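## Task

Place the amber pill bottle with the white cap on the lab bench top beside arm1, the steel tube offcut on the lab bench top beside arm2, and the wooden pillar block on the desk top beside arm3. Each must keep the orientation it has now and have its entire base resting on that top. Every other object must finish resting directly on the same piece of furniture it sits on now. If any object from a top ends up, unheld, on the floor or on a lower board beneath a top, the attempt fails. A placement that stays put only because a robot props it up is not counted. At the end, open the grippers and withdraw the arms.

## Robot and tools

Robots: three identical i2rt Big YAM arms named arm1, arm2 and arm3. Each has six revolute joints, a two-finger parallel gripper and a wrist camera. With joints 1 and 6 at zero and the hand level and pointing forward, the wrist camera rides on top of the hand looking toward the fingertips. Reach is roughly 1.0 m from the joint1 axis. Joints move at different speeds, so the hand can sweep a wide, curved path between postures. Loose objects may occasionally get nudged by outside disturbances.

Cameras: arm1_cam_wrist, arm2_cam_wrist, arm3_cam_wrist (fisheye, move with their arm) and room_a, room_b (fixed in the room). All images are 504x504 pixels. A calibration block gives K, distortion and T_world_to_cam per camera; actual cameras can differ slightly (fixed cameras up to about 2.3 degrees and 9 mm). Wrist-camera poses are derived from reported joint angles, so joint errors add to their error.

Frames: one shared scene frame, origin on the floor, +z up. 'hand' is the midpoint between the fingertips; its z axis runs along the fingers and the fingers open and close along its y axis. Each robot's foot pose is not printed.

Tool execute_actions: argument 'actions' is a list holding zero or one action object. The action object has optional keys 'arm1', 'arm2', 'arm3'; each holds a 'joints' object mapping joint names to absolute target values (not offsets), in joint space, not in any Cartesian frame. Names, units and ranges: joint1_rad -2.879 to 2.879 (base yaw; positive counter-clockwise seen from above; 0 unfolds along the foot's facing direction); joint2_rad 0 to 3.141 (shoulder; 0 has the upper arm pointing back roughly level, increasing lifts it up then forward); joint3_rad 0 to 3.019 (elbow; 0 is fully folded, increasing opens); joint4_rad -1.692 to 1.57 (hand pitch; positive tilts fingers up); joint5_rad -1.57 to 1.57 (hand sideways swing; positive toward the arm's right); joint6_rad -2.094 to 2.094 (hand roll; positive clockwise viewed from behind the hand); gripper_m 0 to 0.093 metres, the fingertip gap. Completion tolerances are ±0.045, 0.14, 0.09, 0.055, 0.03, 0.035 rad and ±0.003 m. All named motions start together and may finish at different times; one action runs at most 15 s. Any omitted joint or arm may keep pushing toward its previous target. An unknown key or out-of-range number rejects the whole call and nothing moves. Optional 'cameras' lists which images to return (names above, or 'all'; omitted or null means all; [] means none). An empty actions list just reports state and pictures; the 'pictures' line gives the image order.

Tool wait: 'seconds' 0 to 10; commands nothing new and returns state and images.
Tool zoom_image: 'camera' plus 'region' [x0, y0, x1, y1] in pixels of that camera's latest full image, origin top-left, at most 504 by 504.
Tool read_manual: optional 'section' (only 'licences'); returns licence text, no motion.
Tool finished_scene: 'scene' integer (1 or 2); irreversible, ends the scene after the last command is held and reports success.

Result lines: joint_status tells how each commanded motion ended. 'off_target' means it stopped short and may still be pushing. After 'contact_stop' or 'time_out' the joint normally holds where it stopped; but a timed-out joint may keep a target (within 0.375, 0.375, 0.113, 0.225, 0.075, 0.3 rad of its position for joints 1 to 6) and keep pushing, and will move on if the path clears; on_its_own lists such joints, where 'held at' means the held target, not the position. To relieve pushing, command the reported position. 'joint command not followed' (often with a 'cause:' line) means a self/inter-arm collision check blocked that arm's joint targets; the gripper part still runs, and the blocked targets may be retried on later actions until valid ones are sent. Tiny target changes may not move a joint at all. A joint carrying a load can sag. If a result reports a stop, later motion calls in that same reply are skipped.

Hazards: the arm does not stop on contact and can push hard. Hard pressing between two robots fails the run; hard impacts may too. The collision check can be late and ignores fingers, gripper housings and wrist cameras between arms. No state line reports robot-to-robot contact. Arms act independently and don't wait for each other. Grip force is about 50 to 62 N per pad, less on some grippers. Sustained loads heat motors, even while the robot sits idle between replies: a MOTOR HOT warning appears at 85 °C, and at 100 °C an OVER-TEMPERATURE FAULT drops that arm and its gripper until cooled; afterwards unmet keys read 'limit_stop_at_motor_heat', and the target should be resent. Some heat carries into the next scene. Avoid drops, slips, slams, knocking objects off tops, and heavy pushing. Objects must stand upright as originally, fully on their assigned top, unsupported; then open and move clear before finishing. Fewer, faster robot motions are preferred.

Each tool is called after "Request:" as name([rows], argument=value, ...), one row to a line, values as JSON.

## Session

Request:
execute_actions(actions=[])

Scene clock: 0.00 s.
Motor temperatures (°C, as the motors report them): arm1=[26 26 27 22 24 22] | arm2=[25 23 26 25 22 25] | arm3=[21 23 25 24 23 23]
arm1.joint_positions: joint1_rad=-0.108 joint2_rad=+0.425 joint3_rad=+1.642 joint4_rad=-1.268 joint5_rad=+0.090 joint6_rad=-0.143 gripper_m=+0.095
arm1.joint_status: not commanded
arm1.hand: x=+1.3423 y=+0.0033 z=+1.6669 quat_wxyz=(-0.241, -0.638, -0.346, +0.645) (m; scene frame)
arm2.joint_positions: joint1_rad=+0.321 joint2_rad=+0.539 joint3_rad=+1.599 joint4_rad=-1.472 joint5_rad=-0.274 joint6_rad=-0.507 gripper_m=+0.094
arm2.joint_status: not commanded
arm2.hand: x=-0.1436 y=+0.1952 z=+1.5171 quat_wxyz=(-0.255, -0.538, -0.632, +0.497) (m; scene frame)
arm3.joint_positions: joint1_rad=+0.283 joint2_rad=+0.659 joint3_rad=+1.415 joint4_rad=-1.209 joint5_rad=-0.001 joint6_rad=+0.235 gripper_m=+0.094
arm3.joint_status: not commanded
arm3.hand: x=-1.1554 y=-0.6067 z=+1.4328 quat_wxyz=(-0.493, -0.495, -0.686, +0.206) (m; scene frame)
pictures: arm1_cam_wrist, arm2_cam_wrist, arm3_cam_wrist, room_a, room_b
camera_calibration (this result's frames):
arm1_cam_wrist: T_world_to_cam=[[-0.754778, 0.641262, 0.13818, 0.778094], [0.330406, 0.553614, -0.764424, 0.831065], [-0.566694, -0.531315, -0.629732, 1.93506], [0, 0, 0, 1]] pos_world=[1.40929, 0.0690747, 1.74634]
arm2_cam_wrist: T_world_to_cam=[[-0.930319, 0.0604344, 0.361739, -0.698544], [-0.12267, 0.878245, -0.462209, 0.515269], [-0.345628, -0.474376, -0.809635, 1.39102], [0, 0, 0, 1]] pos_world=[-0.105885, 0.249549, 1.61707]
arm3_cam_wrist: T_world_to_cam=[[-0.876119, -0.438665, -0.199974, -0.993249], [-0.313925, 0.833912, -0.453919, 0.799462], [0.365879, -0.33491, -0.868313, 1.58962], [0, 0, 0, 1]] pos_world=[-1.20084, -0.570004, 1.54456]
Images, in order (width x height): arm1_cam_wrist 504x504, arm2_cam_wrist 504x504, arm3_cam_wrist 504x504, room_a 504x504, room_b 504x504.

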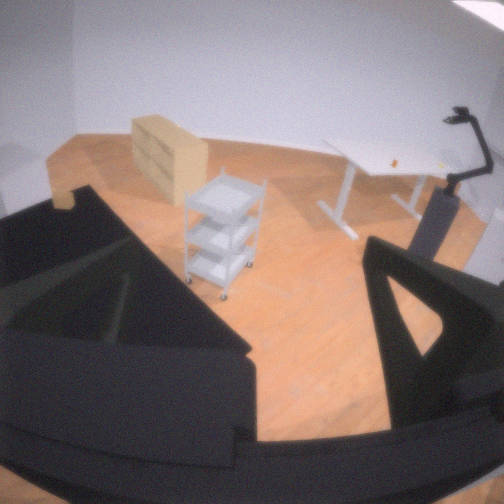

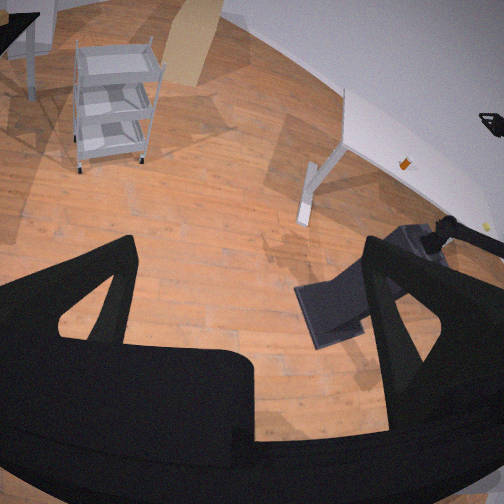

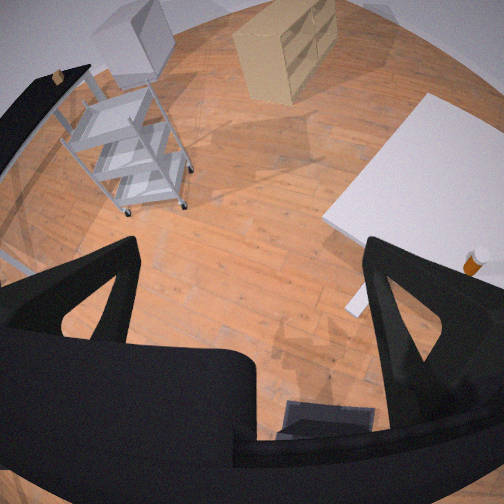

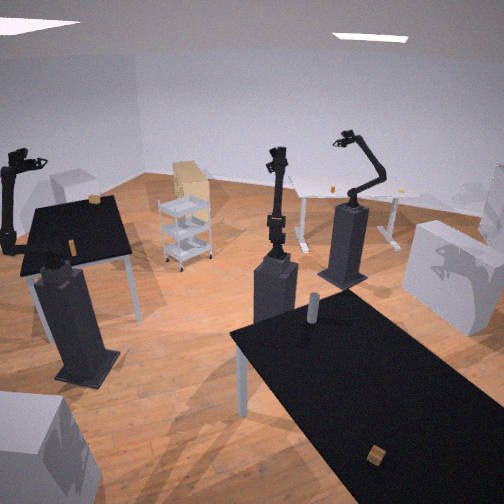

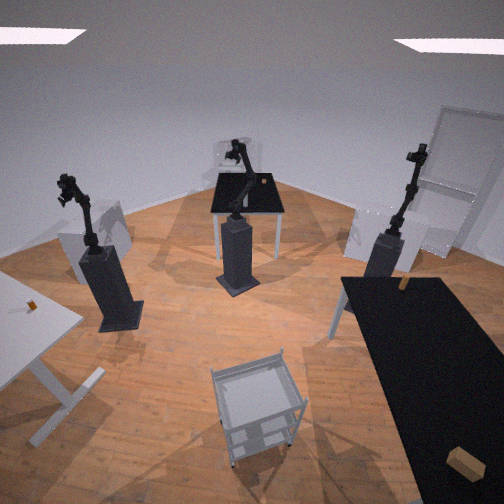

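Request:
execute_actions([
  {"arm1":{"joints":{"joint1_rad":0.43,"joint2_rad":1.079,"joint3_rad":0.56,"joint4_rad":-0.487,"joint5_rad":0,"joint6_rad":0}},"arm3":{"joints":{"joint1_rad":-0.548,"joint2_rad":1.6,"joint3_rad":1.27,"joint4_rad":-0.7,"joint5_rad":0,"joint6_rad":0}},"arm2":{"joints":{"joint1_rad":-0.183,"joint2_rad":1.97,"joint3_rad":0.86,"joint4_rad":1.31,"joint5_rad":0,"joint6_rad":0}}},
], cameras=["arm1_cam_wrist","arm3_cam_wrist","room_b"])

Scene clock: 3.10 s.
Motor temperatures (°C, as the motors report them): arm1=[26 26 28 22 24 22] | arm2=[25 23 26 26 22 25] | arm3=[21 23 26 24 23 23]
arm1.joint_positions: joint1_rad=+0.433 joint2_rad=+1.089 joint3_rad=+0.558 joint4_rad=-0.503 joint5_rad=+0.000 joint6_rad=-0.009 gripper_m=+0.095
arm1.joint_status: all done
arm1.hand: x=+1.3769 y=-0.3026 z=+1.0674 quat_wxyz=(-0.183, -0.708, -0.654, +0.195) (m; scene frame)
arm2.joint_positions: joint1_rad=-0.187 joint2_rad=+1.958 joint3_rad=+0.857 joint4_rad=+1.295 joint5_rad=+0.000 joint6_rad=-0.010 gripper_m=+0.094
arm2.joint_status: all done
arm2.hand: x=-0.6681 y=+0.0065 z=+1.0619 quat_wxyz=(-0.203, -0.610, -0.168, +0.748) (m; scene frame)
arm3.joint_positions: joint1_rad=-0.553 joint2_rad=+1.607 joint3_rad=+1.257 joint4_rad=-0.716 joint5_rad=+0.000 joint6_rad=+0.012 gripper_m=+0.094
arm3.joint_status: all done
arm3.hand: x=-1.4563 y=-0.9450 z=+1.0268 quat_wxyz=(-0.156, -0.777, -0.575, +0.202) (m; scene frame)
pictures: arm1_cam_wrist, arm3_cam_wrist, room_b
camera_calibration (this result's frames):
arm1_cam_wrist: T_world_to_cam=[[-0.997167, 0.0749217, -0.00673222, 1.40028], [0.0739552, 0.992785, 0.0943895, 0.100034], [0.0137555, 0.0936241, -0.995513, 1.19485], [0, 0, 0, 1]] pos_world=[1.37247, -0.31609, 1.18948]
arm3_cam_wrist: T_world_to_cam=[[-0.960921, 0.276538, -0.0125587, -1.12653], [0.273053, 0.95432, 0.121304, 1.18078], [0.0455302, 0.113134, -0.992536, 1.31836], [0, 0, 0, 1]] pos_world=[-1.46494, -0.964466, 1.15114]
Images, in order (width x height): arm1_cam_wrist 504x504, arm3_cam_wrist 504x504, room_b 504x504.

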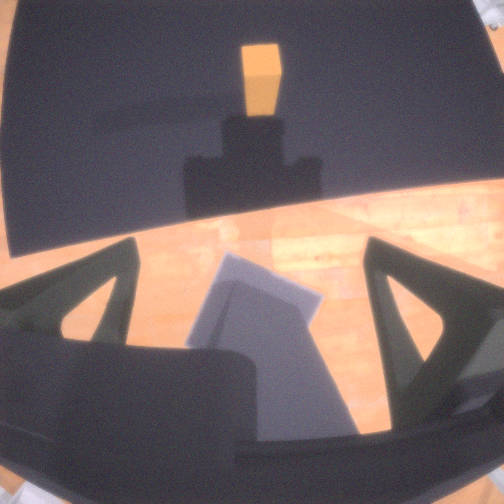

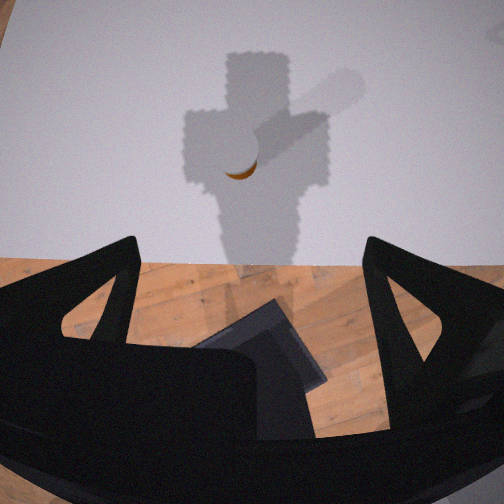

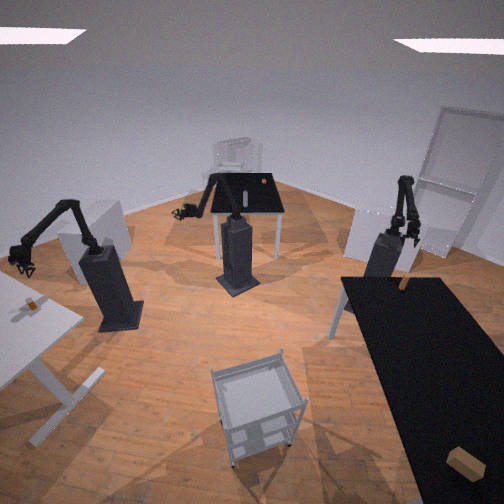

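Request:
execute_actions([
  {"arm1":{"joints":{"joint1_rad":0.412,"joint2_rad":1.68,"joint3_rad":0.75,"joint4_rad":-0.09}},"arm3":{"joints":{"joint1_rad":-0.53,"joint2_rad":1.912,"joint3_rad":1.445,"joint4_rad":-0.71}}},
], cameras=["arm1_cam_wrist","arm3_cam_wrist"])

Scene clock: 5.00 s.
Motor temperatures (°C, as the motors report them): arm1=[26 27 28 22 24 22] | arm2=[25 23 27 26 22 25] | arm3=[21 23 27 24 23 23]
arm1.joint_positions: joint1_rad=+0.421 joint2_rad=+1.694 joint3_rad=+0.732 joint4_rad=-0.105 joint5_rad=+0.000 joint6_rad=-0.009 gripper_m=+0.095
arm1.joint_status: all done
arm1.hand: x=+1.3627 y=-0.4139 z=+0.9445 quat_wxyz=(-0.171, -0.715, -0.653, +0.184) (m; scene frame)
arm2.joint_positions: joint1_rad=-0.187 joint2_rad=+1.958 joint3_rad=+0.857 joint4_rad=+1.295 joint5_rad=+0.000 joint6_rad=-0.010 gripper_m=+0.094
arm2.joint_status: not commanded
arm2.hand: x=-0.6681 y=+0.0065 z=+1.0619 quat_wxyz=(-0.203, -0.610, -0.168, +0.748) (m; scene frame)
arm3.joint_positions: joint1_rad=-0.534 joint2_rad=+1.918 joint3_rad=+1.423 joint4_rad=-0.713 joint5_rad=+0.000 joint6_rad=+0.012 gripper_m=+0.094
arm3.joint_status: all done
arm3.hand: x=-1.4609 y=-1.0039 z=+0.9194 quat_wxyz=(-0.115, -0.784, -0.592, +0.146) (m; scene frame)
pictures: arm1_cam_wrist, arm3_cam_wrist
camera_calibration (this result's frames):
arm1_cam_wrist: T_world_to_cam=[[-0.996179, 0.0870389, -0.00712265, 1.3976], [0.0854403, 0.988253, 0.126714, 0.175103], [0.018068, 0.125621, -0.991914, 1.08712], [0, 0, 0, 1]] pos_world=[1.35766, -0.431256, 1.06609]
arm3_cam_wrist: T_world_to_cam=[[-0.96558, 0.259801, -0.0126224, -1.13955], [0.247681, 0.933189, 0.260408, 1.06503], [0.0794333, 0.248318, -0.965416, 1.37895], [0, 0, 0, 1]] pos_world=[-1.47365, -1.04024, 1.03954]
Images, in order (width x height): arm1_cam_wrist 504x504, arm3_cam_wrist 504x504.

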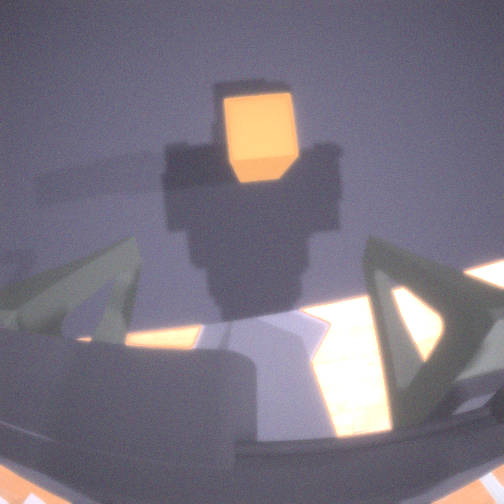

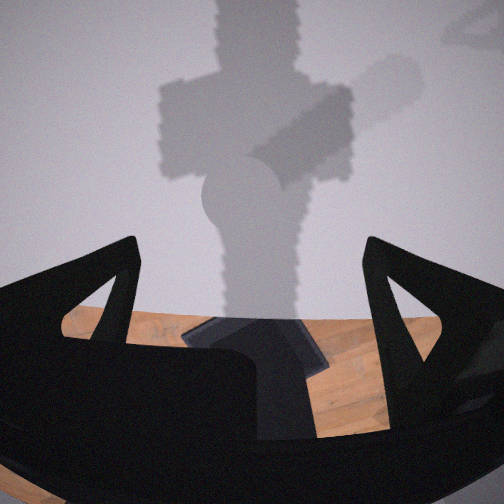

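Request:
execute_actions([
  {"arm1":{"joints":{"joint2_rad":1.5,"joint3_rad":1.2,"joint4_rad":-0.7}},"arm3":{"joints":{"joint1_rad":-0.52,"joint2_rad":2.052,"joint3_rad":1.46,"joint4_rad":-0.59}}},
], cameras=["arm3_cam_wrist","room_b"])

Request:
zoom_image(camera="room_b", region=[0, 260, 80, 340])

Scene clock: 6.97 s.
Motor temperatures (°C, as the motors report them): arm1=[26 27 29 22 24 22] | arm2=[25 24 27 26 22 25] | arm3=[21 24 28 24 23 23]
arm1.joint_positions: joint1_rad=+0.421 joint2_rad=+1.492 joint3_rad=+1.164 joint4_rad=-0.694 joint5_rad=+0.000 joint6_rad=-0.009 gripper_m=+0.095
arm1.joint_status: all done
arm1.hand: x=+1.3535 y=-0.4890 z=+1.1563 quat_wxyz=(-0.186, -0.710, -0.649, +0.201) (m; scene frame)
arm2.joint_positions: joint1_rad=-0.187 joint2_rad=+1.958 joint3_rad=+0.857 joint4_rad=+1.295 joint5_rad=+0.000 joint6_rad=-0.010 gripper_m=+0.094
arm2.joint_status: not commanded
arm2.hand: x=-0.6681 y=+0.0065 z=+1.0619 quat_wxyz=(-0.203, -0.610, -0.168, +0.748) (m; scene frame)
arm3.joint_positions: joint1_rad=-0.526 joint2_rad=+2.058 joint3_rad=+1.432 joint4_rad=-0.604 joint5_rad=+0.000 joint6_rad=+0.012 gripper_m=+0.094
arm3.joint_status: all done
arm3.hand: x=-1.4592 y=-1.0185 z=+0.8450 quat_wxyz=(-0.109, -0.784, -0.596, +0.137) (m; scene frame)
pictures: arm3_cam_wrist, room_b
camera_calibration (this result's frames):
arm3_cam_wrist: T_world_to_cam=[[-0.967578, 0.252257, -0.0125884, -1.14568], [0.238597, 0.929259, 0.282044, 1.06213], [0.0828456, 0.269896, -0.959319, 1.33243], [0, 0, 0, 1]] pos_world=[-1.47234, -1.05761, 0.964236]
Images, in order (width x height): arm3_cam_wrist 504x504, room_b 504x504.

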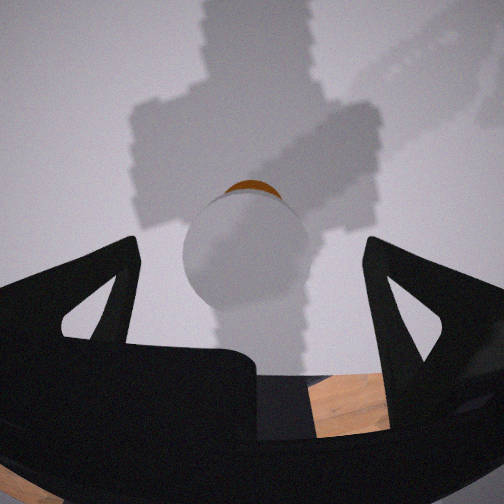

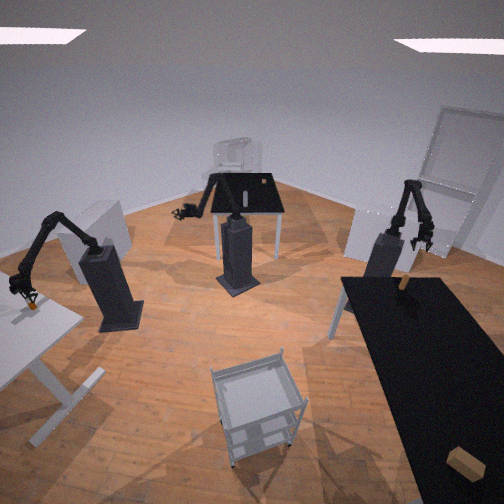

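Region (0, 260, 80, 340) of room_b's 504x504 image, scaled by 6.300, with more detail than that image has.

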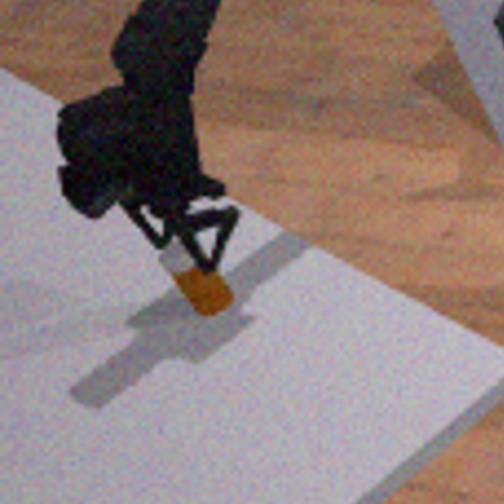

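Request:
execute_actions([
  {"arm1":{"joints":{"joint1_rad":-1.255}},"arm3":{"joints":{"joint2_rad":2.093,"joint4_rad":-0.545}}},
], cameras=["arm3_cam_wrist"])

Scene clock: 9.10 s.
Motor temperatures (°C, as the motors report them): arm1=[26 27 30 22 24 22] | arm2=[25 24 27 26 22 25] | arm3=[21 24 29 24 23 23]
arm1.joint_positions: joint1_rad=-1.262 joint2_rad=+1.502 joint3_rad=+1.164 joint4_rad=-0.694 joint5_rad=+0.000 joint6_rad=-0.007 gripper_m=+0.095
arm1.joint_status: all done
arm1.hand: x=+0.8696 y=+0.1730 z=+1.1434 quat_wxyz=(+0.027, -0.960, +0.098, +0.261) (m; scene frame)
arm2.joint_positions: joint1_rad=-0.187 joint2_rad=+1.958 joint3_rad=+0.857 joint4_rad=+1.295 joint5_rad=+0.000 joint6_rad=-0.010 gripper_m=+0.094
arm2.joint_status: not commanded
arm2.hand: x=-0.6681 y=+0.0065 z=+1.0619 quat_wxyz=(-0.203, -0.610, -0.168, +0.748) (m; scene frame)
arm3.joint_positions: joint1_rad=-0.526 joint2_rad=+2.069 joint3_rad=+1.432 joint4_rad=-0.560 joint5_rad=+0.000 joint6_rad=+0.012 gripper_m=+0.094
arm3.joint_status: all done
arm3.hand: x=-1.4613 y=-1.0266 z=+0.8416 quat_wxyz=(-0.119, -0.781, -0.594, +0.150) (m; scene frame)
pictures: arm3_cam_wrist
camera_calibration (this result's frames):
arm3_cam_wrist: T_world_to_cam=[[-0.967654, 0.25197, -0.0125067, -1.14621], [0.240899, 0.937587, 0.250793, 1.10934], [0.0749185, 0.239668, -0.96796, 1.2962], [0, 0, 0, 1]] pos_world=[-1.47348, -1.06195, 0.962117]
Images, in order (width x height): arm3_cam_wrist 504x504.

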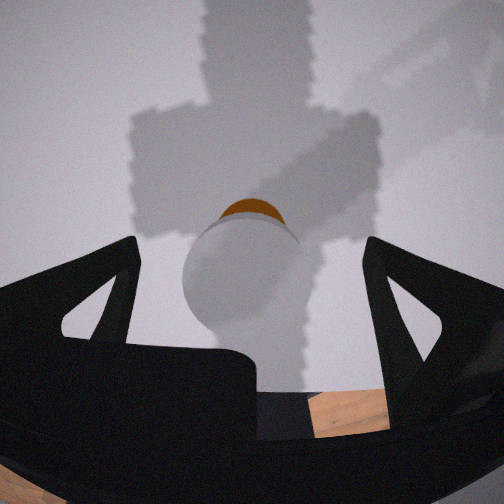

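Request:
execute_actions([
  {"arm3":{"joints":{"joint3_rad":1.412}}},
], cameras=[])

Request:
execute_actions([
  {"arm3":{"joints":{"gripper_m":0}}},
], cameras=["arm3_cam_wrist"])

Scene clock: 10.07 s.
Motor temperatures (°C, as the motors report them): arm1=[26 27 30 22 24 22] | arm2=[25 24 27 26 22 25] | arm3=[21 24 29 24 23 23]
arm1.joint_positions: joint1_rad=-1.262 joint2_rad=+1.502 joint3_rad=+1.164 joint4_rad=-0.694 joint5_rad=+0.000 joint6_rad=-0.007 gripper_m=+0.095
arm1.joint_status: not commanded
arm1.hand: x=+0.8696 y=+0.1730 z=+1.1434 quat_wxyz=(+0.027, -0.960, +0.098, +0.261) (m; scene frame)
arm2.joint_positions: joint1_rad=-0.187 joint2_rad=+1.958 joint3_rad=+0.857 joint4_rad=+1.295 joint5_rad=+0.000 joint6_rad=-0.010 gripper_m=+0.094
arm2.joint_status: not commanded
arm2.hand: x=-0.6681 y=+0.0065 z=+1.0619 quat_wxyz=(-0.203, -0.610, -0.168, +0.748) (m; scene frame)
arm3.joint_positions: joint1_rad=-0.526 joint2_rad=+2.071 joint3_rad=+1.413 joint4_rad=-0.558 joint5_rad=+0.000 joint6_rad=+0.012 gripper_m=+0.094
arm3.joint_status: all done
arm3.hand: x=-1.4591 y=-1.0185 z=+0.8333 quat_wxyz=(-0.113, -0.783, -0.595, +0.143) (m; scene frame)
pictures: none
No camera images: the call's "cameras" was empty. Leave "cameras" out to get every camera's image.

Scene clock: 10.80 s.
Motor temperatures (°C, as the motors report them): arm1=[26 27 31 22 24 22] | arm2=[25 24 27 26 22 25] | arm3=[21 24 29 24 23 23]
arm1.joint_positions: joint1_rad=-1.262 joint2_rad=+1.502 joint3_rad=+1.164 joint4_rad=-0.694 joint5_rad=+0.000 joint6_rad=-0.007 gripper_m=+0.095
arm1.joint_status: not commanded
arm1.hand: x=+0.8696 y=+0.1730 z=+1.1434 quat_wxyz=(+0.027, -0.960, +0.098, +0.261) (m; scene frame)
arm2.joint_positions: joint1_rad=-0.187 joint2_rad=+1.958 joint3_rad=+0.857 joint4_rad=+1.295 joint5_rad=+0.000 joint6_rad=-0.010 gripper_m=+0.094
arm2.joint_status: not commanded
arm2.hand: x=-0.6681 y=+0.0065 z=+1.0619 quat_wxyz=(-0.203, -0.610, -0.168, +0.748) (m; scene frame)
arm3.joint_positions: joint1_rad=-0.526 joint2_rad=+2.071 joint3_rad=+1.413 joint4_rad=-0.558 joint5_rad=+0.000 joint6_rad=+0.011 gripper_m=+0.044
arm3.joint_status: gripper_m off_target (ended at +0.044, target +0.000)
arm3.hand: x=-1.4591 y=-1.0185 z=+0.8333 quat_wxyz=(-0.113, -0.782, -0.596, +0.143) (m; scene frame)
pictures: arm3_cam_wrist
camera_calibration (this result's frames):
arm3_cam_wrist: T_world_to_cam=[[-0.967703, 0.251788, -0.0124174, -1.14659], [0.239334, 0.933081, 0.268475, 1.08169], [0.0791852, 0.256832, -0.963207, 1.30577], [0, 0, 0, 1]] pos_world=[-1.47184, -1.05597, 0.953077]
Images, in order (width x height): arm3_cam_wrist 504x504.

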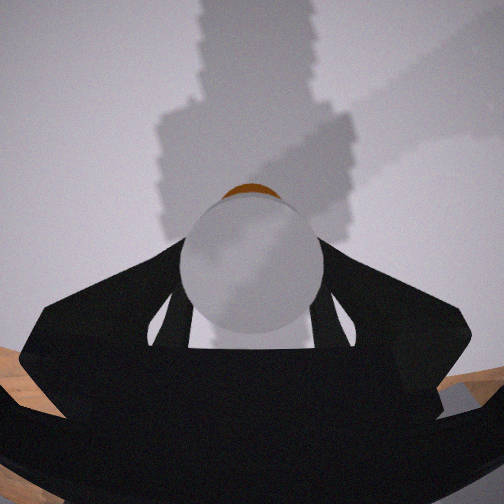

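Request:
execute_actions([
  {"arm3":{"joints":{"joint2_rad":1.85,"joint3_rad":1.5,"joint4_rad":-0.85}}},
], cameras=[])

Request:
execute_actions([
  {"arm3":{"joints":{"joint1_rad":1.84,"joint2_rad":1.715,"joint3_rad":1.74,"joint4_rad":-1.21}}},
], cameras=["arm2_cam_wrist"])

Scene clock: 12.70 s.
Motor temperatures (°C, as the motors report them): arm1=[26 27 31 22 24 22] | arm2=[25 24 27 26 22 25] | arm3=[21 24 29 24 23 23]
arm1.joint_positions: joint1_rad=-1.262 joint2_rad=+1.502 joint3_rad=+1.164 joint4_rad=-0.694 joint5_rad=+0.000 joint6_rad=-0.007 gripper_m=+0.095
arm1.joint_status: not commanded
arm1.hand: x=+0.8696 y=+0.1730 z=+1.1434 quat_wxyz=(+0.027, -0.960, +0.098, +0.261) (m; scene frame)
arm2.joint_positions: joint1_rad=-0.187 joint2_rad=+1.958 joint3_rad=+0.857 joint4_rad=+1.295 joint5_rad=+0.000 joint6_rad=-0.010 gripper_m=+0.094
arm2.joint_status: not commanded
arm2.hand: x=-0.6681 y=+0.0065 z=+1.0619 quat_wxyz=(-0.203, -0.610, -0.168, +0.748) (m; scene frame)
arm3.joint_positions: joint1_rad=-0.526 joint2_rad=+1.841 joint3_rad=+1.480 joint4_rad=-0.841 joint5_rad=+0.000 joint6_rad=+0.011 gripper_m=+0.044
arm3.joint_status: all done
arm3.hand: x=-1.4550 y=-1.0008 z=+0.9798 quat_wxyz=(-0.117, -0.781, -0.595, +0.148) (m; scene frame)
pictures: none
No camera images: the call's "cameras" was empty. Leave "cameras" out to get every camera's image.

Scene clock: 15.13 s.
Motor temperatures (°C, as the motors report them): arm1=[26 27 32 22 24 22] | arm2=[25 24 27 26 22 25] | arm3=[21 25 30 24 23 23]
arm1.joint_positions: joint1_rad=-1.262 joint2_rad=+1.502 joint3_rad=+1.164 joint4_rad=-0.694 joint5_rad=+0.000 joint6_rad=-0.007 gripper_m=+0.095
arm1.joint_status: not commanded
arm1.hand: x=+0.8696 y=+0.1730 z=+1.1434 quat_wxyz=(+0.027, -0.960, +0.098, +0.261) (m; scene frame)
arm2.joint_positions: joint1_rad=-0.187 joint2_rad=+1.958 joint3_rad=+0.857 joint4_rad=+1.295 joint5_rad=+0.000 joint6_rad=-0.010 gripper_m=+0.094
arm2.joint_status: not commanded
arm2.hand: x=-0.6681 y=+0.0065 z=+1.0619 quat_wxyz=(-0.203, -0.610, -0.168, +0.748) (m; scene frame)
arm3.joint_positions: joint1_rad=+1.845 joint2_rad=+1.730 joint3_rad=+1.725 joint4_rad=-1.200 joint5_rad=-0.002 joint6_rad=+0.010 gripper_m=+0.044
arm3.joint_status: all done
arm3.hand: x=-0.7633 y=-0.0660 z=+1.1184 quat_wxyz=(-0.173, +0.260, -0.949, -0.045) (m; scene frame)
pictures: arm2_cam_wrist
camera_calibration (this result's frames):
arm2_cam_wrist: T_world_to_cam=[[-0.5116, 0.859032, 0.0181575, -0.371048], [0.351504, 0.22853, -0.907865, 1.20055], [-0.784034, -0.458082, -0.418869, 0.0437589], [0, 0, 0, 1]] pos_world=[-0.577516, 0.0644267, 1.115]
Images, in order (width x height): arm2_cam_wrist 504x504.

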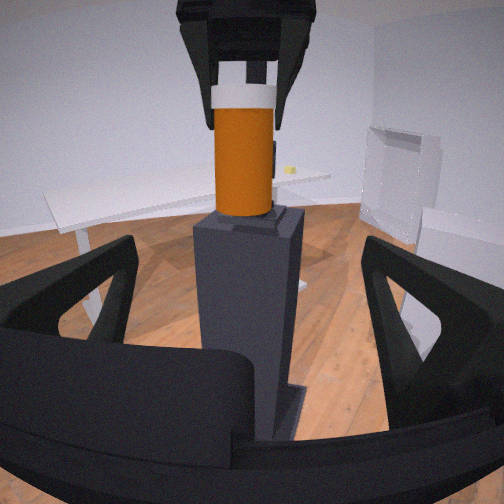

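Request:
execute_actions([
  {"arm2":{"joints":{"joint1_rad":-0.176,"joint2_rad":2.165,"joint3_rad":1.34,"joint4_rad":1.03}}},
], cameras=["arm2_cam_wrist","arm3_cam_wrist"])

Scene clock: 16.93 s.
Motor temperatures (°C, as the motors report them): arm1=[26 27 33 22 24 22] | arm2=[25 24 28 26 22 25] | arm3=[21 25 30 24 23 23]
arm1.joint_positions: joint1_rad=-1.262 joint2_rad=+1.502 joint3_rad=+1.164 joint4_rad=-0.694 joint5_rad=+0.000 joint6_rad=-0.007 gripper_m=+0.095
arm1.joint_status: not commanded
arm1.hand: x=+0.8696 y=+0.1730 z=+1.1434 quat_wxyz=(+0.027, -0.960, +0.098, +0.261) (m; scene frame)
arm2.joint_positions: joint1_rad=-0.184 joint2_rad=+2.153 joint3_rad=+1.310 joint4_rad=+1.039 joint5_rad=+0.000 joint6_rad=-0.010 gripper_m=+0.094
arm2.joint_status: all done
arm2.hand: x=-0.7875 y=-0.0669 z=+1.0730 quat_wxyz=(-0.204, -0.609, -0.169, +0.748) (m; scene frame)
arm3.joint_positions: joint1_rad=+1.845 joint2_rad=+1.730 joint3_rad=+1.725 joint4_rad=-1.200 joint5_rad=-0.002 joint6_rad=+0.010 gripper_m=+0.044
arm3.joint_status: not commanded
arm3.hand: x=-0.7633 y=-0.0660 z=+1.1184 quat_wxyz=(-0.173, +0.260, -0.949, -0.045) (m; scene frame)
pictures: arm2_cam_wrist, arm3_cam_wrist
camera_calibration (this result's frames):
arm2_cam_wrist: T_world_to_cam=[[-0.51418, 0.85749, 0.0181838, -0.37141], [0.349296, 0.228719, -0.908669, 1.26848], [-0.783333, -0.460868, -0.417121, -0.0803576], [0, 0, 0, 1]] pos_world=[-0.696992, -0.00867819, 1.12586]
arm3_cam_wrist: T_world_to_cam=[[0.521389, -0.853319, -0.000413556, 0.340718], [-0.820474, -0.501454, 0.274529, -0.960569], [-0.234468, -0.142797, -0.961579, 1.01299], [0, 0, 0, 1]] pos_world=[-0.728254, -0.0462876, 1.23792]
Images, in order (width x height): arm2_cam_wrist 504x504, arm3_cam_wrist 504x504.

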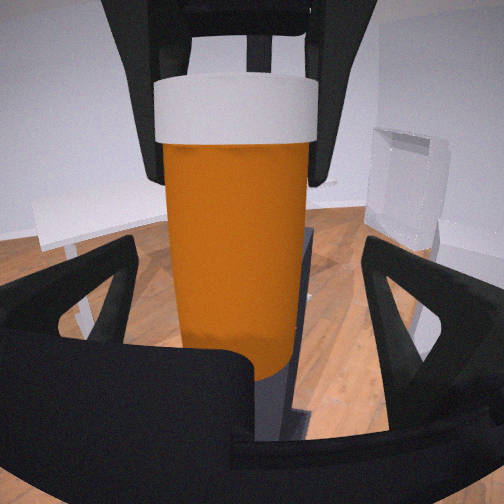

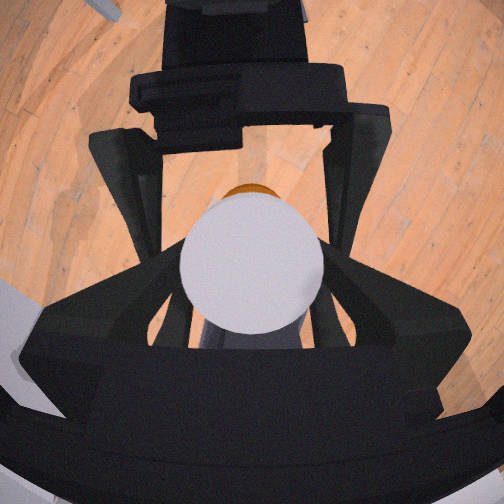

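Request:
execute_actions([
  {"arm2":{"joints":{"joint3_rad":1.293,"joint1_rad":-0.17}}},
], cameras=[])

Request:
execute_actions([
  {"arm2":{"joints":{"gripper_m":0}}},
], cameras=[])

Request:
execute_actions([
  {"arm3":{"joints":{"gripper_m":0.093}}},
], cameras=[])

Request:
execute_actions([
  {"arm3":{"joints":{"joint2_rad":1.5}}},
], cameras=[])

Request:
execute_actions([
  {"arm2":{"joints":{"joint1_rad":2.234}},"arm1":{"joints":{"joint1_rad":-1.25,"joint2_rad":1.87,"joint3_rad":1.84,"joint4_rad":-0.96}}},
], cameras=["arm1_cam_wrist","arm2_cam_wrist"])

Scene clock: 18.07 s.
Motor temperatures (°C, as the motors report them): arm1=[26 27 33 22 24 22] | arm2=[25 24 28 26 22 25] | arm3=[21 25 31 24 23 23]
arm1.joint_positions: joint1_rad=-1.262 joint2_rad=+1.502 joint3_rad=+1.164 joint4_rad=-0.694 joint5_rad=+0.000 joint6_rad=-0.007 gripper_m=+0.095
arm1.joint_status: not commanded
arm1.hand: x=+0.8696 y=+0.1730 z=+1.1434 quat_wxyz=(+0.027, -0.960, +0.098, +0.261) (m; scene frame)
arm2.joint_positions: joint1_rad=-0.177 joint2_rad=+2.153 joint3_rad=+1.310 joint4_rad=+1.039 joint5_rad=+0.000 joint6_rad=-0.010 gripper_m=+0.094
arm2.joint_status: all done
arm2.hand: x=-0.7844 y=-0.0720 z=+1.0731 quat_wxyz=(-0.207, -0.608, -0.171, +0.747) (m; scene frame)
arm3.joint_positions: joint1_rad=+1.845 joint2_rad=+1.730 joint3_rad=+1.725 joint4_rad=-1.200 joint5_rad=-0.002 joint6_rad=+0.010 gripper_m=+0.044
arm3.joint_status: not commanded
arm3.hand: x=-0.7633 y=-0.0660 z=+1.1184 quat_wxyz=(-0.173, +0.260, -0.949, -0.045) (m; scene frame)
pictures: none
No camera images: the call's "cameras" was empty. Leave "cameras" out to get every camera's image.

Scene clock: 18.80 s.
Motor temperatures (°C, as the motors report them): arm1=[26 28 33 22 24 22] | arm2=[25 25 28 26 22 25] | arm3=[21 25 31 24 23 23]
arm1.joint_positions: joint1_rad=-1.262 joint2_rad=+1.502 joint3_rad=+1.164 joint4_rad=-0.694 joint5_rad=+0.000 joint6_rad=-0.007 gripper_m=+0.095
arm1.joint_status: not commanded
arm1.hand: x=+0.8696 y=+0.1730 z=+1.1434 quat_wxyz=(+0.027, -0.960, +0.098, +0.261) (m; scene frame)
arm2.joint_positions: joint1_rad=-0.177 joint2_rad=+2.153 joint3_rad=+1.310 joint4_rad=+1.038 joint5_rad=+0.002 joint6_rad=-0.009 gripper_m=+0.039
arm2.joint_status: gripper_m off_target (ended at +0.039, target +0.000)
arm2.hand: x=-0.7846 y=-0.0718 z=+1.0729 quat_wxyz=(-0.207, -0.609, -0.170, +0.747) (m; scene frame)
arm3.joint_positions: joint1_rad=+1.844 joint2_rad=+1.730 joint3_rad=+1.725 joint4_rad=-1.200 joint5_rad=+0.001 joint6_rad=+0.008 gripper_m=+0.044
arm3.joint_status: not commanded
arm3.hand: x=-0.7628 y=-0.0669 z=+1.1186 quat_wxyz=(-0.174, +0.260, -0.949, -0.043) (m; scene frame)
pictures: none
No camera images: the call's "cameras" was empty. Leave "cameras" out to get every camera's image.

Scene clock: 19.50 s.
Motor temperatures (°C, as the motors report them): arm1=[26 28 33 22 24 22] | arm2=[25 25 28 26 22 25] | arm3=[21 25 31 24 23 23]
arm1.joint_positions: joint1_rad=-1.262 joint2_rad=+1.502 joint3_rad=+1.164 joint4_rad=-0.694 joint5_rad=+0.000 joint6_rad=-0.007 gripper_m=+0.095
arm1.joint_status: not commanded
arm1.hand: x=+0.8696 y=+0.1730 z=+1.1434 quat_wxyz=(+0.027, -0.960, +0.098, +0.261) (m; scene frame)
arm2.joint_positions: joint1_rad=-0.177 joint2_rad=+2.153 joint3_rad=+1.306 joint4_rad=+1.038 joint5_rad=+0.002 joint6_rad=-0.009 gripper_m=+0.039
arm2.joint_status: not commanded
arm2.hand: x=-0.7837 y=-0.0713 z=+1.0707 quat_wxyz=(-0.206, -0.610, -0.171, +0.746) (m; scene frame)
arm3.joint_positions: joint1_rad=+1.844 joint2_rad=+1.725 joint3_rad=+1.725 joint4_rad=-1.200 joint5_rad=+0.001 joint6_rad=+0.008 gripper_m=+0.093
arm3.joint_status: all done
arm3.hand: x=-0.7634 y=-0.0673 z=+1.1218 quat_wxyz=(-0.176, +0.260, -0.948, -0.044) (m; scene frame)
pictures: none
No camera images: the call's "cameras" was empty. Leave "cameras" out to get every camera's image.

Scene clock: 20.87 s.
Motor temperatures (°C, as the motors report them): arm1=[26 28 34 22 24 22] | arm2=[25 25 28 26 22 25] | arm3=[21 25 31 24 23 23]
arm1.joint_positions: joint1_rad=-1.262 joint2_rad=+1.502 joint3_rad=+1.164 joint4_rad=-0.694 joint5_rad=+0.000 joint6_rad=-0.007 gripper_m=+0.095
arm1.joint_status: not commanded
arm1.hand: x=+0.8696 y=+0.1730 z=+1.1434 quat_wxyz=(+0.027, -0.960, +0.098, +0.261) (m; scene frame)
arm2.joint_positions: joint1_rad=-0.177 joint2_rad=+2.153 joint3_rad=+1.306 joint4_rad=+1.038 joint5_rad=+0.002 joint6_rad=-0.009 gripper_m=+0.039
arm2.joint_status: not commanded
arm2.hand: x=-0.7837 y=-0.0713 z=+1.0707 quat_wxyz=(-0.206, -0.610, -0.171, +0.746) (m; scene frame)
arm3.joint_positions: joint1_rad=+1.844 joint2_rad=+1.498 joint3_rad=+1.725 joint4_rad=-1.200 joint5_rad=+0.001 joint6_rad=+0.008 gripper_m=+0.093
arm3.joint_status: all done
arm3.hand: x=-0.8026 y=-0.0893 z=+1.2525 quat_wxyz=(-0.282, +0.254, -0.922, -0.074) (m; scene frame)
pictures: none
No camera images: the call's "cameras" was empty. Leave "cameras" out to get every camera's image.

Scene clock: 23.37 s.
Motor temperatures (°C, as the motors report them): arm1=[26 28 35 22 24 22] | arm2=[25 25 28 26 22 25] | arm3=[21 25 32 24 23 23]
arm1.joint_positions: joint1_rad=-1.261 joint2_rad=+1.886 joint3_rad=+1.792 joint4_rad=-0.954 joint5_rad=+0.000 joint6_rad=-0.007 gripper_m=+0.095
arm1.joint_status: all done
arm1.hand: x=+0.7160 y=+0.2056 z=+1.1876 quat_wxyz=(+0.026, -0.962, +0.098, +0.253) (m; scene frame)
arm2.joint_positions: joint1_rad=+2.237 joint2_rad=+2.153 joint3_rad=+1.306 joint4_rad=+1.033 joint5_rad=-0.002 joint6_rad=-0.007 gripper_m=+0.039
arm2.joint_status: all done
arm2.hand: x=+0.6531 y=+0.1914 z=+1.0627 quat_wxyz=(-0.766, -0.052, -0.637, +0.075) (m; scene frame)
arm3.joint_positions: joint1_rad=+1.844 joint2_rad=+1.498 joint3_rad=+1.725 joint4_rad=-1.200 joint5_rad=+0.001 joint6_rad=+0.008 gripper_m=+0.093
arm3.joint_status: not commanded
arm3.hand: x=-0.8026 y=-0.0893 z=+1.2525 quat_wxyz=(-0.282, +0.254, -0.922, -0.074) (m; scene frame)
pictures: arm1_cam_wrist, arm2_cam_wrist
camera_calibration (this result's frames):
arm1_cam_wrist: T_world_to_cam=[[0.199401, 0.979913, -0.00303243, -0.343242], [0.972816, -0.197583, 0.120788, -0.797159], [0.117762, -0.0270352, -0.992674, 1.22302], [0, 0, 0, 1]] pos_world=[0.699906, 0.211907, 1.30931]
arm2_cam_wrist: T_world_to_cam=[[-0.17721, -0.983692, 0.0307761, 0.266912], [-0.432242, 0.0496978, -0.900387, 1.23267], [0.884174, -0.17286, -0.434, 0.0365957], [0, 0, 0, 1]] pos_world=[0.547753, 0.207624, 1.11755]
Images, in order (width x height): arm1_cam_wrist 504x504, arm2_cam_wrist 504x504.

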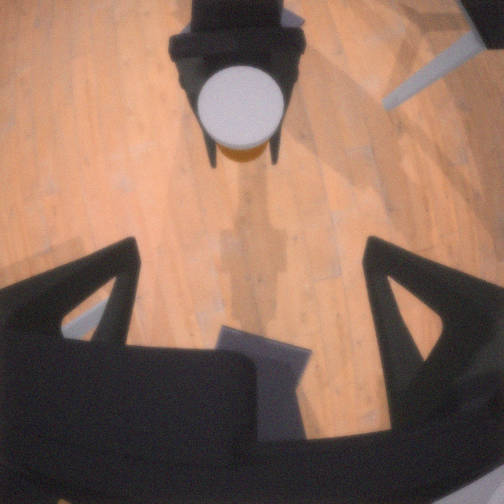

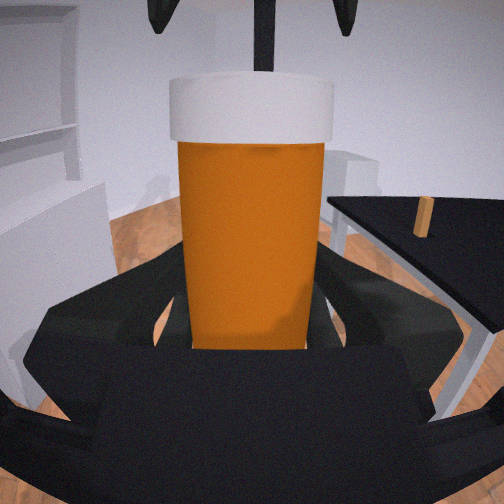

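Request:
execute_actions([
  {"arm1":{"joints":{"joint1_rad":-1.243,"joint2_rad":2.098,"joint3_rad":2.07,"joint4_rad":-0.92}}},
], cameras=["arm1_cam_wrist","arm2_cam_wrist"])

Scene clock: 24.93 s.
Motor temperatures (°C, as the motors report them): arm1=[26 28 35 22 24 22] | arm2=[25 25 28 26 22 25] | arm3=[21 25 32 24 23 23]
arm1.joint_positions: joint1_rad=-1.252 joint2_rad=+2.118 joint3_rad=+2.011 joint4_rad=-0.929 joint5_rad=+0.000 joint6_rad=-0.007 gripper_m=+0.095
arm1.joint_status: all done
arm1.hand: x=+0.6414 y=+0.2133 z=+1.1326 quat_wxyz=(+0.025, -0.961, +0.093, +0.259) (m; scene frame)
arm2.joint_positions: joint1_rad=+2.237 joint2_rad=+2.153 joint3_rad=+1.306 joint4_rad=+1.033 joint5_rad=-0.002 joint6_rad=-0.007 gripper_m=+0.039
arm2.joint_status: not commanded
arm2.hand: x=+0.6531 y=+0.1914 z=+1.0627 quat_wxyz=(-0.766, -0.052, -0.637, +0.075) (m; scene frame)
arm3.joint_positions: joint1_rad=+1.844 joint2_rad=+1.498 joint3_rad=+1.725 joint4_rad=-1.200 joint5_rad=+0.001 joint6_rad=+0.008 gripper_m=+0.093
arm3.joint_status: not commanded
arm3.hand: x=-0.8026 y=-0.0893 z=+1.2525 quat_wxyz=(-0.282, +0.254, -0.922, -0.074) (m; scene frame)
pictures: arm1_cam_wrist, arm2_cam_wrist
camera_calibration (this result's frames):
arm1_cam_wrist: T_world_to_cam=[[0.189679, 0.981842, -0.00301831, -0.330296], [0.976058, -0.188227, 0.109005, -0.707172], [0.106457, -0.023622, -0.994037, 1.18548], [0, 0, 0, 1]] pos_world=[0.626687, 0.219194, 1.2545]
arm2_cam_wrist: T_world_to_cam=[[-0.17721, -0.983692, 0.0307761, 0.266912], [-0.432242, 0.0496978, -0.900387, 1.23267], [0.884174, -0.17286, -0.434, 0.0365957], [0, 0, 0, 1]] pos_world=[0.547753, 0.207624, 1.11755]
Images, in order (width x height): arm1_cam_wrist 504x504, arm2_cam_wrist 504x504.

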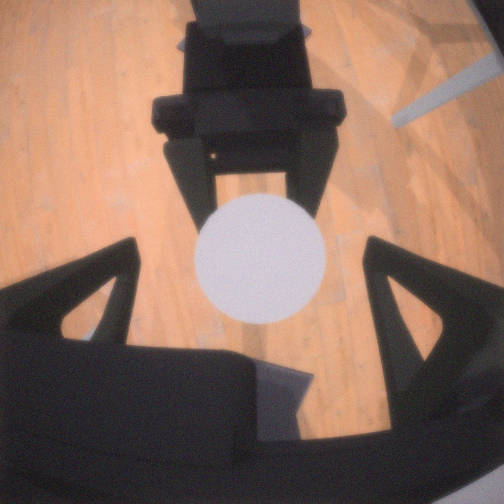

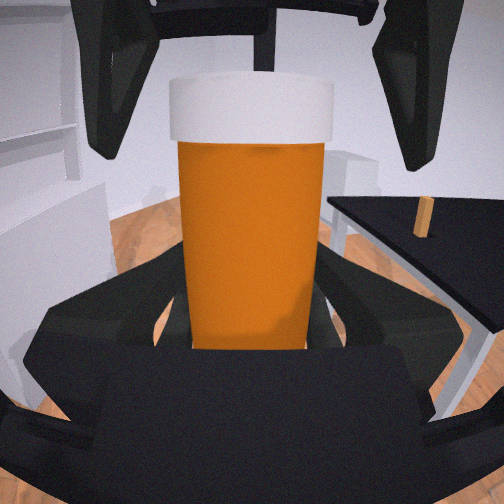

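Request:
execute_actions([
  {"arm1":{"joints":{"gripper_m":0}}},
], cameras=[])

Request:
execute_actions([
  {"arm2":{"joints":{"gripper_m":0.093}}},
], cameras=[])

Request:
execute_actions([
  {"arm1":{"joints":{"joint2_rad":1.87,"joint3_rad":1.8,"joint4_rad":-0.96}}},
], cameras=[])

Request:
execute_actions([
  {"arm1":{"joints":{"joint1_rad":0.1,"joint2_rad":1.98,"joint3_rad":1.3,"joint4_rad":-0.33}}},
], cameras=["arm1_cam_wrist"])

Request:
execute_actions([
  {"arm1":{"joints":{"joint2_rad":2.11,"joint3_rad":1.17,"joint4_rad":-0.055}}},
], cameras=["arm1_cam_wrist"])

Scene clock: 26.27 s.
Motor temperatures (°C, as the motors report them): arm1=[26 29 36 22 24 22] | arm2=[25 25 28 26 22 25] | arm3=[21 25 32 24 23 23]
arm1.joint_positions: joint1_rad=-1.252 joint2_rad=+2.118 joint3_rad=+2.011 joint4_rad=-0.929 joint5_rad=+0.002 joint6_rad=-0.007 gripper_m=+0.044
arm1.joint_status: gripper_m off_target (ended at +0.044, target +0.000)
arm1.hand: x=+0.6415 y=+0.2139 z=+1.1326 quat_wxyz=(+0.026, -0.961, +0.094, +0.259) (m; scene frame)
arm2.joint_positions: joint1_rad=+2.235 joint2_rad=+2.153 joint3_rad=+1.306 joint4_rad=+1.032 joint5_rad=+0.002 joint6_rad=-0.004 gripper_m=+0.039
arm2.joint_status: not commanded
arm2.hand: x=+0.6527 y=+0.1894 z=+1.0624 quat_wxyz=(-0.765, -0.055, -0.637, +0.076) (m; scene frame)
arm3.joint_positions: joint1_rad=+1.844 joint2_rad=+1.498 joint3_rad=+1.725 joint4_rad=-1.200 joint5_rad=+0.001 joint6_rad=+0.008 gripper_m=+0.093
arm3.joint_status: not commanded
arm3.hand: x=-0.8026 y=-0.0893 z=+1.2525 quat_wxyz=(-0.282, +0.254, -0.922, -0.074) (m; scene frame)
pictures: none
No camera images: the call's "cameras" was empty. Leave "cameras" out to get every camera's image.

Scene clock: 26.97 s.
Motor temperatures (°C, as the motors report them): arm1=[26 29 36 22 24 22] | arm2=[25 25 28 26 22 25] | arm3=[21 25 32 24 23 23]
arm1.joint_positions: joint1_rad=-1.252 joint2_rad=+2.118 joint3_rad=+2.011 joint4_rad=-0.929 joint5_rad=+0.002 joint6_rad=-0.007 gripper_m=+0.044
arm1.joint_status: not commanded
arm1.hand: x=+0.6415 y=+0.2139 z=+1.1326 quat_wxyz=(+0.026, -0.961, +0.094, +0.259) (m; scene frame)
arm2.joint_positions: joint1_rad=+2.235 joint2_rad=+2.153 joint3_rad=+1.306 joint4_rad=+1.032 joint5_rad=+0.002 joint6_rad=-0.004 gripper_m=+0.093
arm2.joint_status: all done
arm2.hand: x=+0.6527 y=+0.1894 z=+1.0624 quat_wxyz=(-0.765, -0.055, -0.637, +0.076) (m; scene frame)
arm3.joint_positions: joint1_rad=+1.844 joint2_rad=+1.498 joint3_rad=+1.725 joint4_rad=-1.200 joint5_rad=+0.001 joint6_rad=+0.008 gripper_m=+0.093
arm3.joint_status: not commanded
arm3.hand: x=-0.8026 y=-0.0893 z=+1.2525 quat_wxyz=(-0.282, +0.254, -0.922, -0.074) (m; scene frame)
pictures: none
No camera images: the call's "cameras" was empty. Leave "cameras" out to get every camera's image.

Scene clock: 28.20 s.
Motor temperatures (°C, as the motors report them): arm1=[26 29 36 22 24 22] | arm2=[25 25 28 26 22 25] | arm3=[21 25 32 24 23 23]
arm1.joint_positions: joint1_rad=-1.252 joint2_rad=+1.876 joint3_rad=+1.798 joint4_rad=-0.958 joint5_rad=+0.002 joint6_rad=-0.007 gripper_m=+0.044
arm1.joint_status: all done
arm1.hand: x=+0.7151 y=+0.1993 z=+1.1966 quat_wxyz=(+0.026, -0.961, +0.094, +0.258) (m; scene frame)
arm2.joint_positions: joint1_rad=+2.235 joint2_rad=+2.153 joint3_rad=+1.306 joint4_rad=+1.032 joint5_rad=+0.002 joint6_rad=-0.004 gripper_m=+0.093
arm2.joint_status: not commanded
arm2.hand: x=+0.6527 y=+0.1894 z=+1.0624 quat_wxyz=(-0.765, -0.055, -0.637, +0.076) (m; scene frame)
arm3.joint_positions: joint1_rad=+1.844 joint2_rad=+1.498 joint3_rad=+1.725 joint4_rad=-1.200 joint5_rad=+0.001 joint6_rad=+0.008 gripper_m=+0.093
arm3.joint_status: not commanded
arm3.hand: x=-0.8026 y=-0.0893 z=+1.2525 quat_wxyz=(-0.282, +0.254, -0.922, -0.074) (m; scene frame)
pictures: none
No camera images: the call's "cameras" was empty. Leave "cameras" out to get every camera's image.

Scene clock: 30.00 s.
Motor temperatures (°C, as the motors report them): arm1=[26 29 36 22 24 22] | arm2=[25 26 28 26 22 25] | arm3=[21 25 33 24 23 23]
arm1.joint_positions: joint1_rad=+0.109 joint2_rad=+2.021 joint3_rad=+1.300 joint4_rad=-0.342 joint5_rad=-0.003 joint6_rad=-0.006 gripper_m=+0.044
arm1.joint_status: all done
arm1.hand: x=+1.1487 y=-0.5433 z=+0.9492 quat_wxyz=(-0.143, -0.808, -0.533, +0.208) (m; scene frame)
arm2.joint_positions: joint1_rad=+2.235 joint2_rad=+2.153 joint3_rad=+1.306 joint4_rad=+1.032 joint5_rad=+0.002 joint6_rad=-0.004 gripper_m=+0.093
arm2.joint_status: not commanded
arm2.hand: x=+0.6527 y=+0.1894 z=+1.0624 quat_wxyz=(-0.765, -0.055, -0.637, +0.076) (m; scene frame)
arm3.joint_positions: joint1_rad=+1.844 joint2_rad=+1.498 joint3_rad=+1.725 joint4_rad=-1.200 joint5_rad=+0.001 joint6_rad=+0.008 gripper_m=+0.093
arm3.joint_status: not commanded
arm3.hand: x=-0.8026 y=-0.0893 z=+1.2525 quat_wxyz=(-0.282, +0.254, -0.922, -0.074) (m; scene frame)
pictures: arm1_cam_wrist
camera_calibration (this result's frames):
arm1_cam_wrist: T_world_to_cam=[[-0.921042, 0.389266, -0.0123784, 1.27866], [0.384798, 0.914456, 0.125302, -0.0619585], [0.0600952, 0.110645, -0.992041, 1.05561], [0, 0, 0, 1]] pos_world=[1.1381, -0.557878, 1.0708]
Images, in order (width x height): arm1_cam_wrist 504x504.

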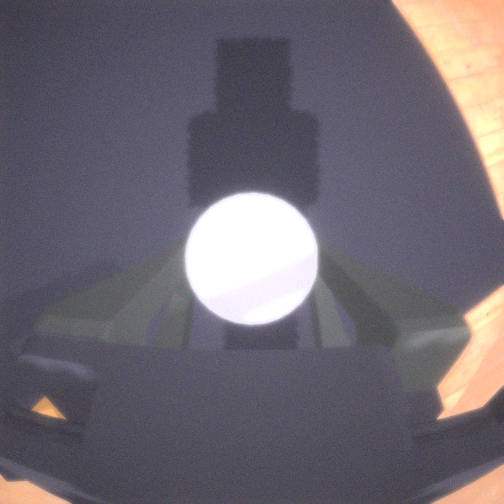

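Scene clock: 31.03 s.
Motor temperatures (°C, as the motors report them): arm1=[26 29 35 22 24 22] | arm2=[25 26 29 26 22 25] | arm3=[21 25 33 24 23 23]
arm1.joint_positions: joint1_rad=+0.109 joint2_rad=+2.138 joint3_rad=+1.159 joint4_rad=-0.072 joint5_rad=-0.003 joint6_rad=-0.006 gripper_m=+0.044
arm1.joint_status: all done
arm1.hand: x=+1.1640 y=-0.5104 z=+0.8571 quat_wxyz=(-0.146, -0.807, -0.532, +0.213) (m; scene frame)
arm2.joint_positions: joint1_rad=+2.235 joint2_rad=+2.153 joint3_rad=+1.306 joint4_rad=+1.032 joint5_rad=+0.002 joint6_rad=-0.004 gripper_m=+0.093
arm2.joint_status: not commanded
arm2.hand: x=+0.6527 y=+0.1894 z=+1.0624 quat_wxyz=(-0.765, -0.055, -0.637, +0.076) (m; scene frame)
arm3.joint_positions: joint1_rad=+1.844 joint2_rad=+1.498 joint3_rad=+1.725 joint4_rad=-1.200 joint5_rad=+0.001 joint6_rad=+0.008 gripper_m=+0.093
arm3.joint_status: not commanded
arm3.hand: x=-0.8026 y=-0.0893 z=+1.2525 quat_wxyz=(-0.282, +0.254, -0.922, -0.074) (m; scene frame)
pictures: arm1_cam_wrist
camera_calibration (this result's frames):
arm1_cam_wrist: T_world_to_cam=[[-0.921057, 0.389234, -0.0122602, 1.27864], [0.385484, 0.915747, 0.113183, -0.0761566], [0.055282, 0.0995219, -0.993499, 0.960895], [0, 0, 0, 1]] pos_world=[1.15394, -0.523581, 0.978944]
Images, in order (width x height): arm1_cam_wrist 504x504.

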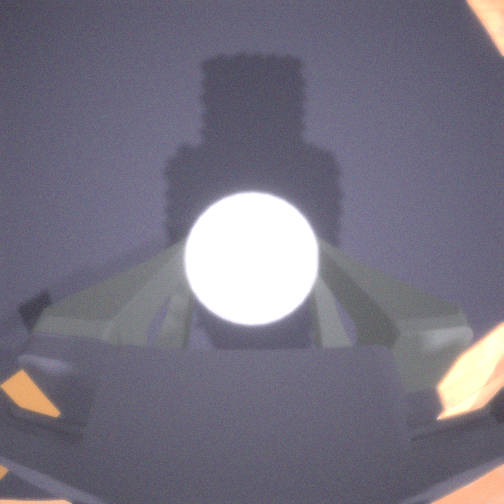

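Request:
execute_actions([
  {"arm1":{"joints":{"joint2_rad":2.18,"joint4_rad":-0.03}}},
], cameras=["arm1_cam_wrist"])

Scene clock: 31.93 s.
Motor temperatures (°C, as the motors report them): arm1=[26 29 35 22 24 22] | arm2=[25 26 29 26 22 25] | arm3=[21 25 33 24 23 23]
arm1.joint_positions: joint1_rad=+0.109 joint2_rad=+2.160 joint3_rad=+1.159 joint4_rad=-0.037 joint5_rad=-0.003 joint6_rad=-0.006 gripper_m=+0.044
arm1.joint_status: all done
arm1.hand: x=+1.1630 y=-0.5122 z=+0.8483 quat_wxyz=(-0.149, -0.805, -0.531, +0.218) (m; scene frame)
arm2.joint_positions: joint1_rad=+2.235 joint2_rad=+2.153 joint3_rad=+1.306 joint4_rad=+1.032 joint5_rad=+0.002 joint6_rad=-0.004 gripper_m=+0.093
arm2.joint_status: not commanded
arm2.hand: x=+0.6527 y=+0.1894 z=+1.0624 quat_wxyz=(-0.765, -0.055, -0.637, +0.076) (m; scene frame)
arm3.joint_positions: joint1_rad=+1.844 joint2_rad=+1.498 joint3_rad=+1.725 joint4_rad=-1.200 joint5_rad=+0.001 joint6_rad=+0.008 gripper_m=+0.093
arm3.joint_status: not commanded
arm3.hand: x=-0.8026 y=-0.0893 z=+1.2525 quat_wxyz=(-0.282, +0.254, -0.922, -0.074) (m; scene frame)
pictures: arm1_cam_wrist
camera_calibration (this result's frames):
arm1_cam_wrist: T_world_to_cam=[[-0.920924, 0.389554, -0.0121349, 1.27826], [0.386497, 0.916822, 0.100292, -0.0628423], [0.0501946, 0.0876712, -0.994884, 0.953411], [0, 0, 0, 1]] pos_world=[1.15361, -0.523923, 0.970348]
Images, in order (width x height): arm1_cam_wrist 504x504.

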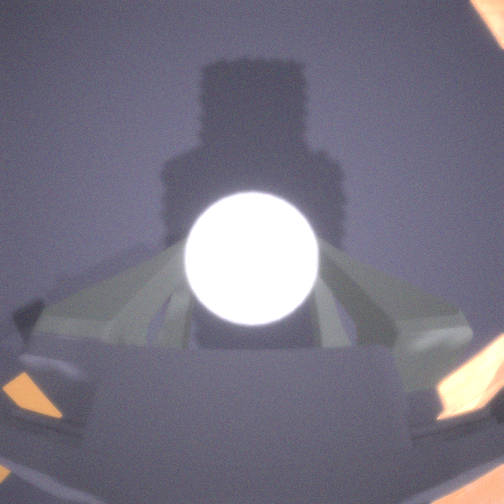

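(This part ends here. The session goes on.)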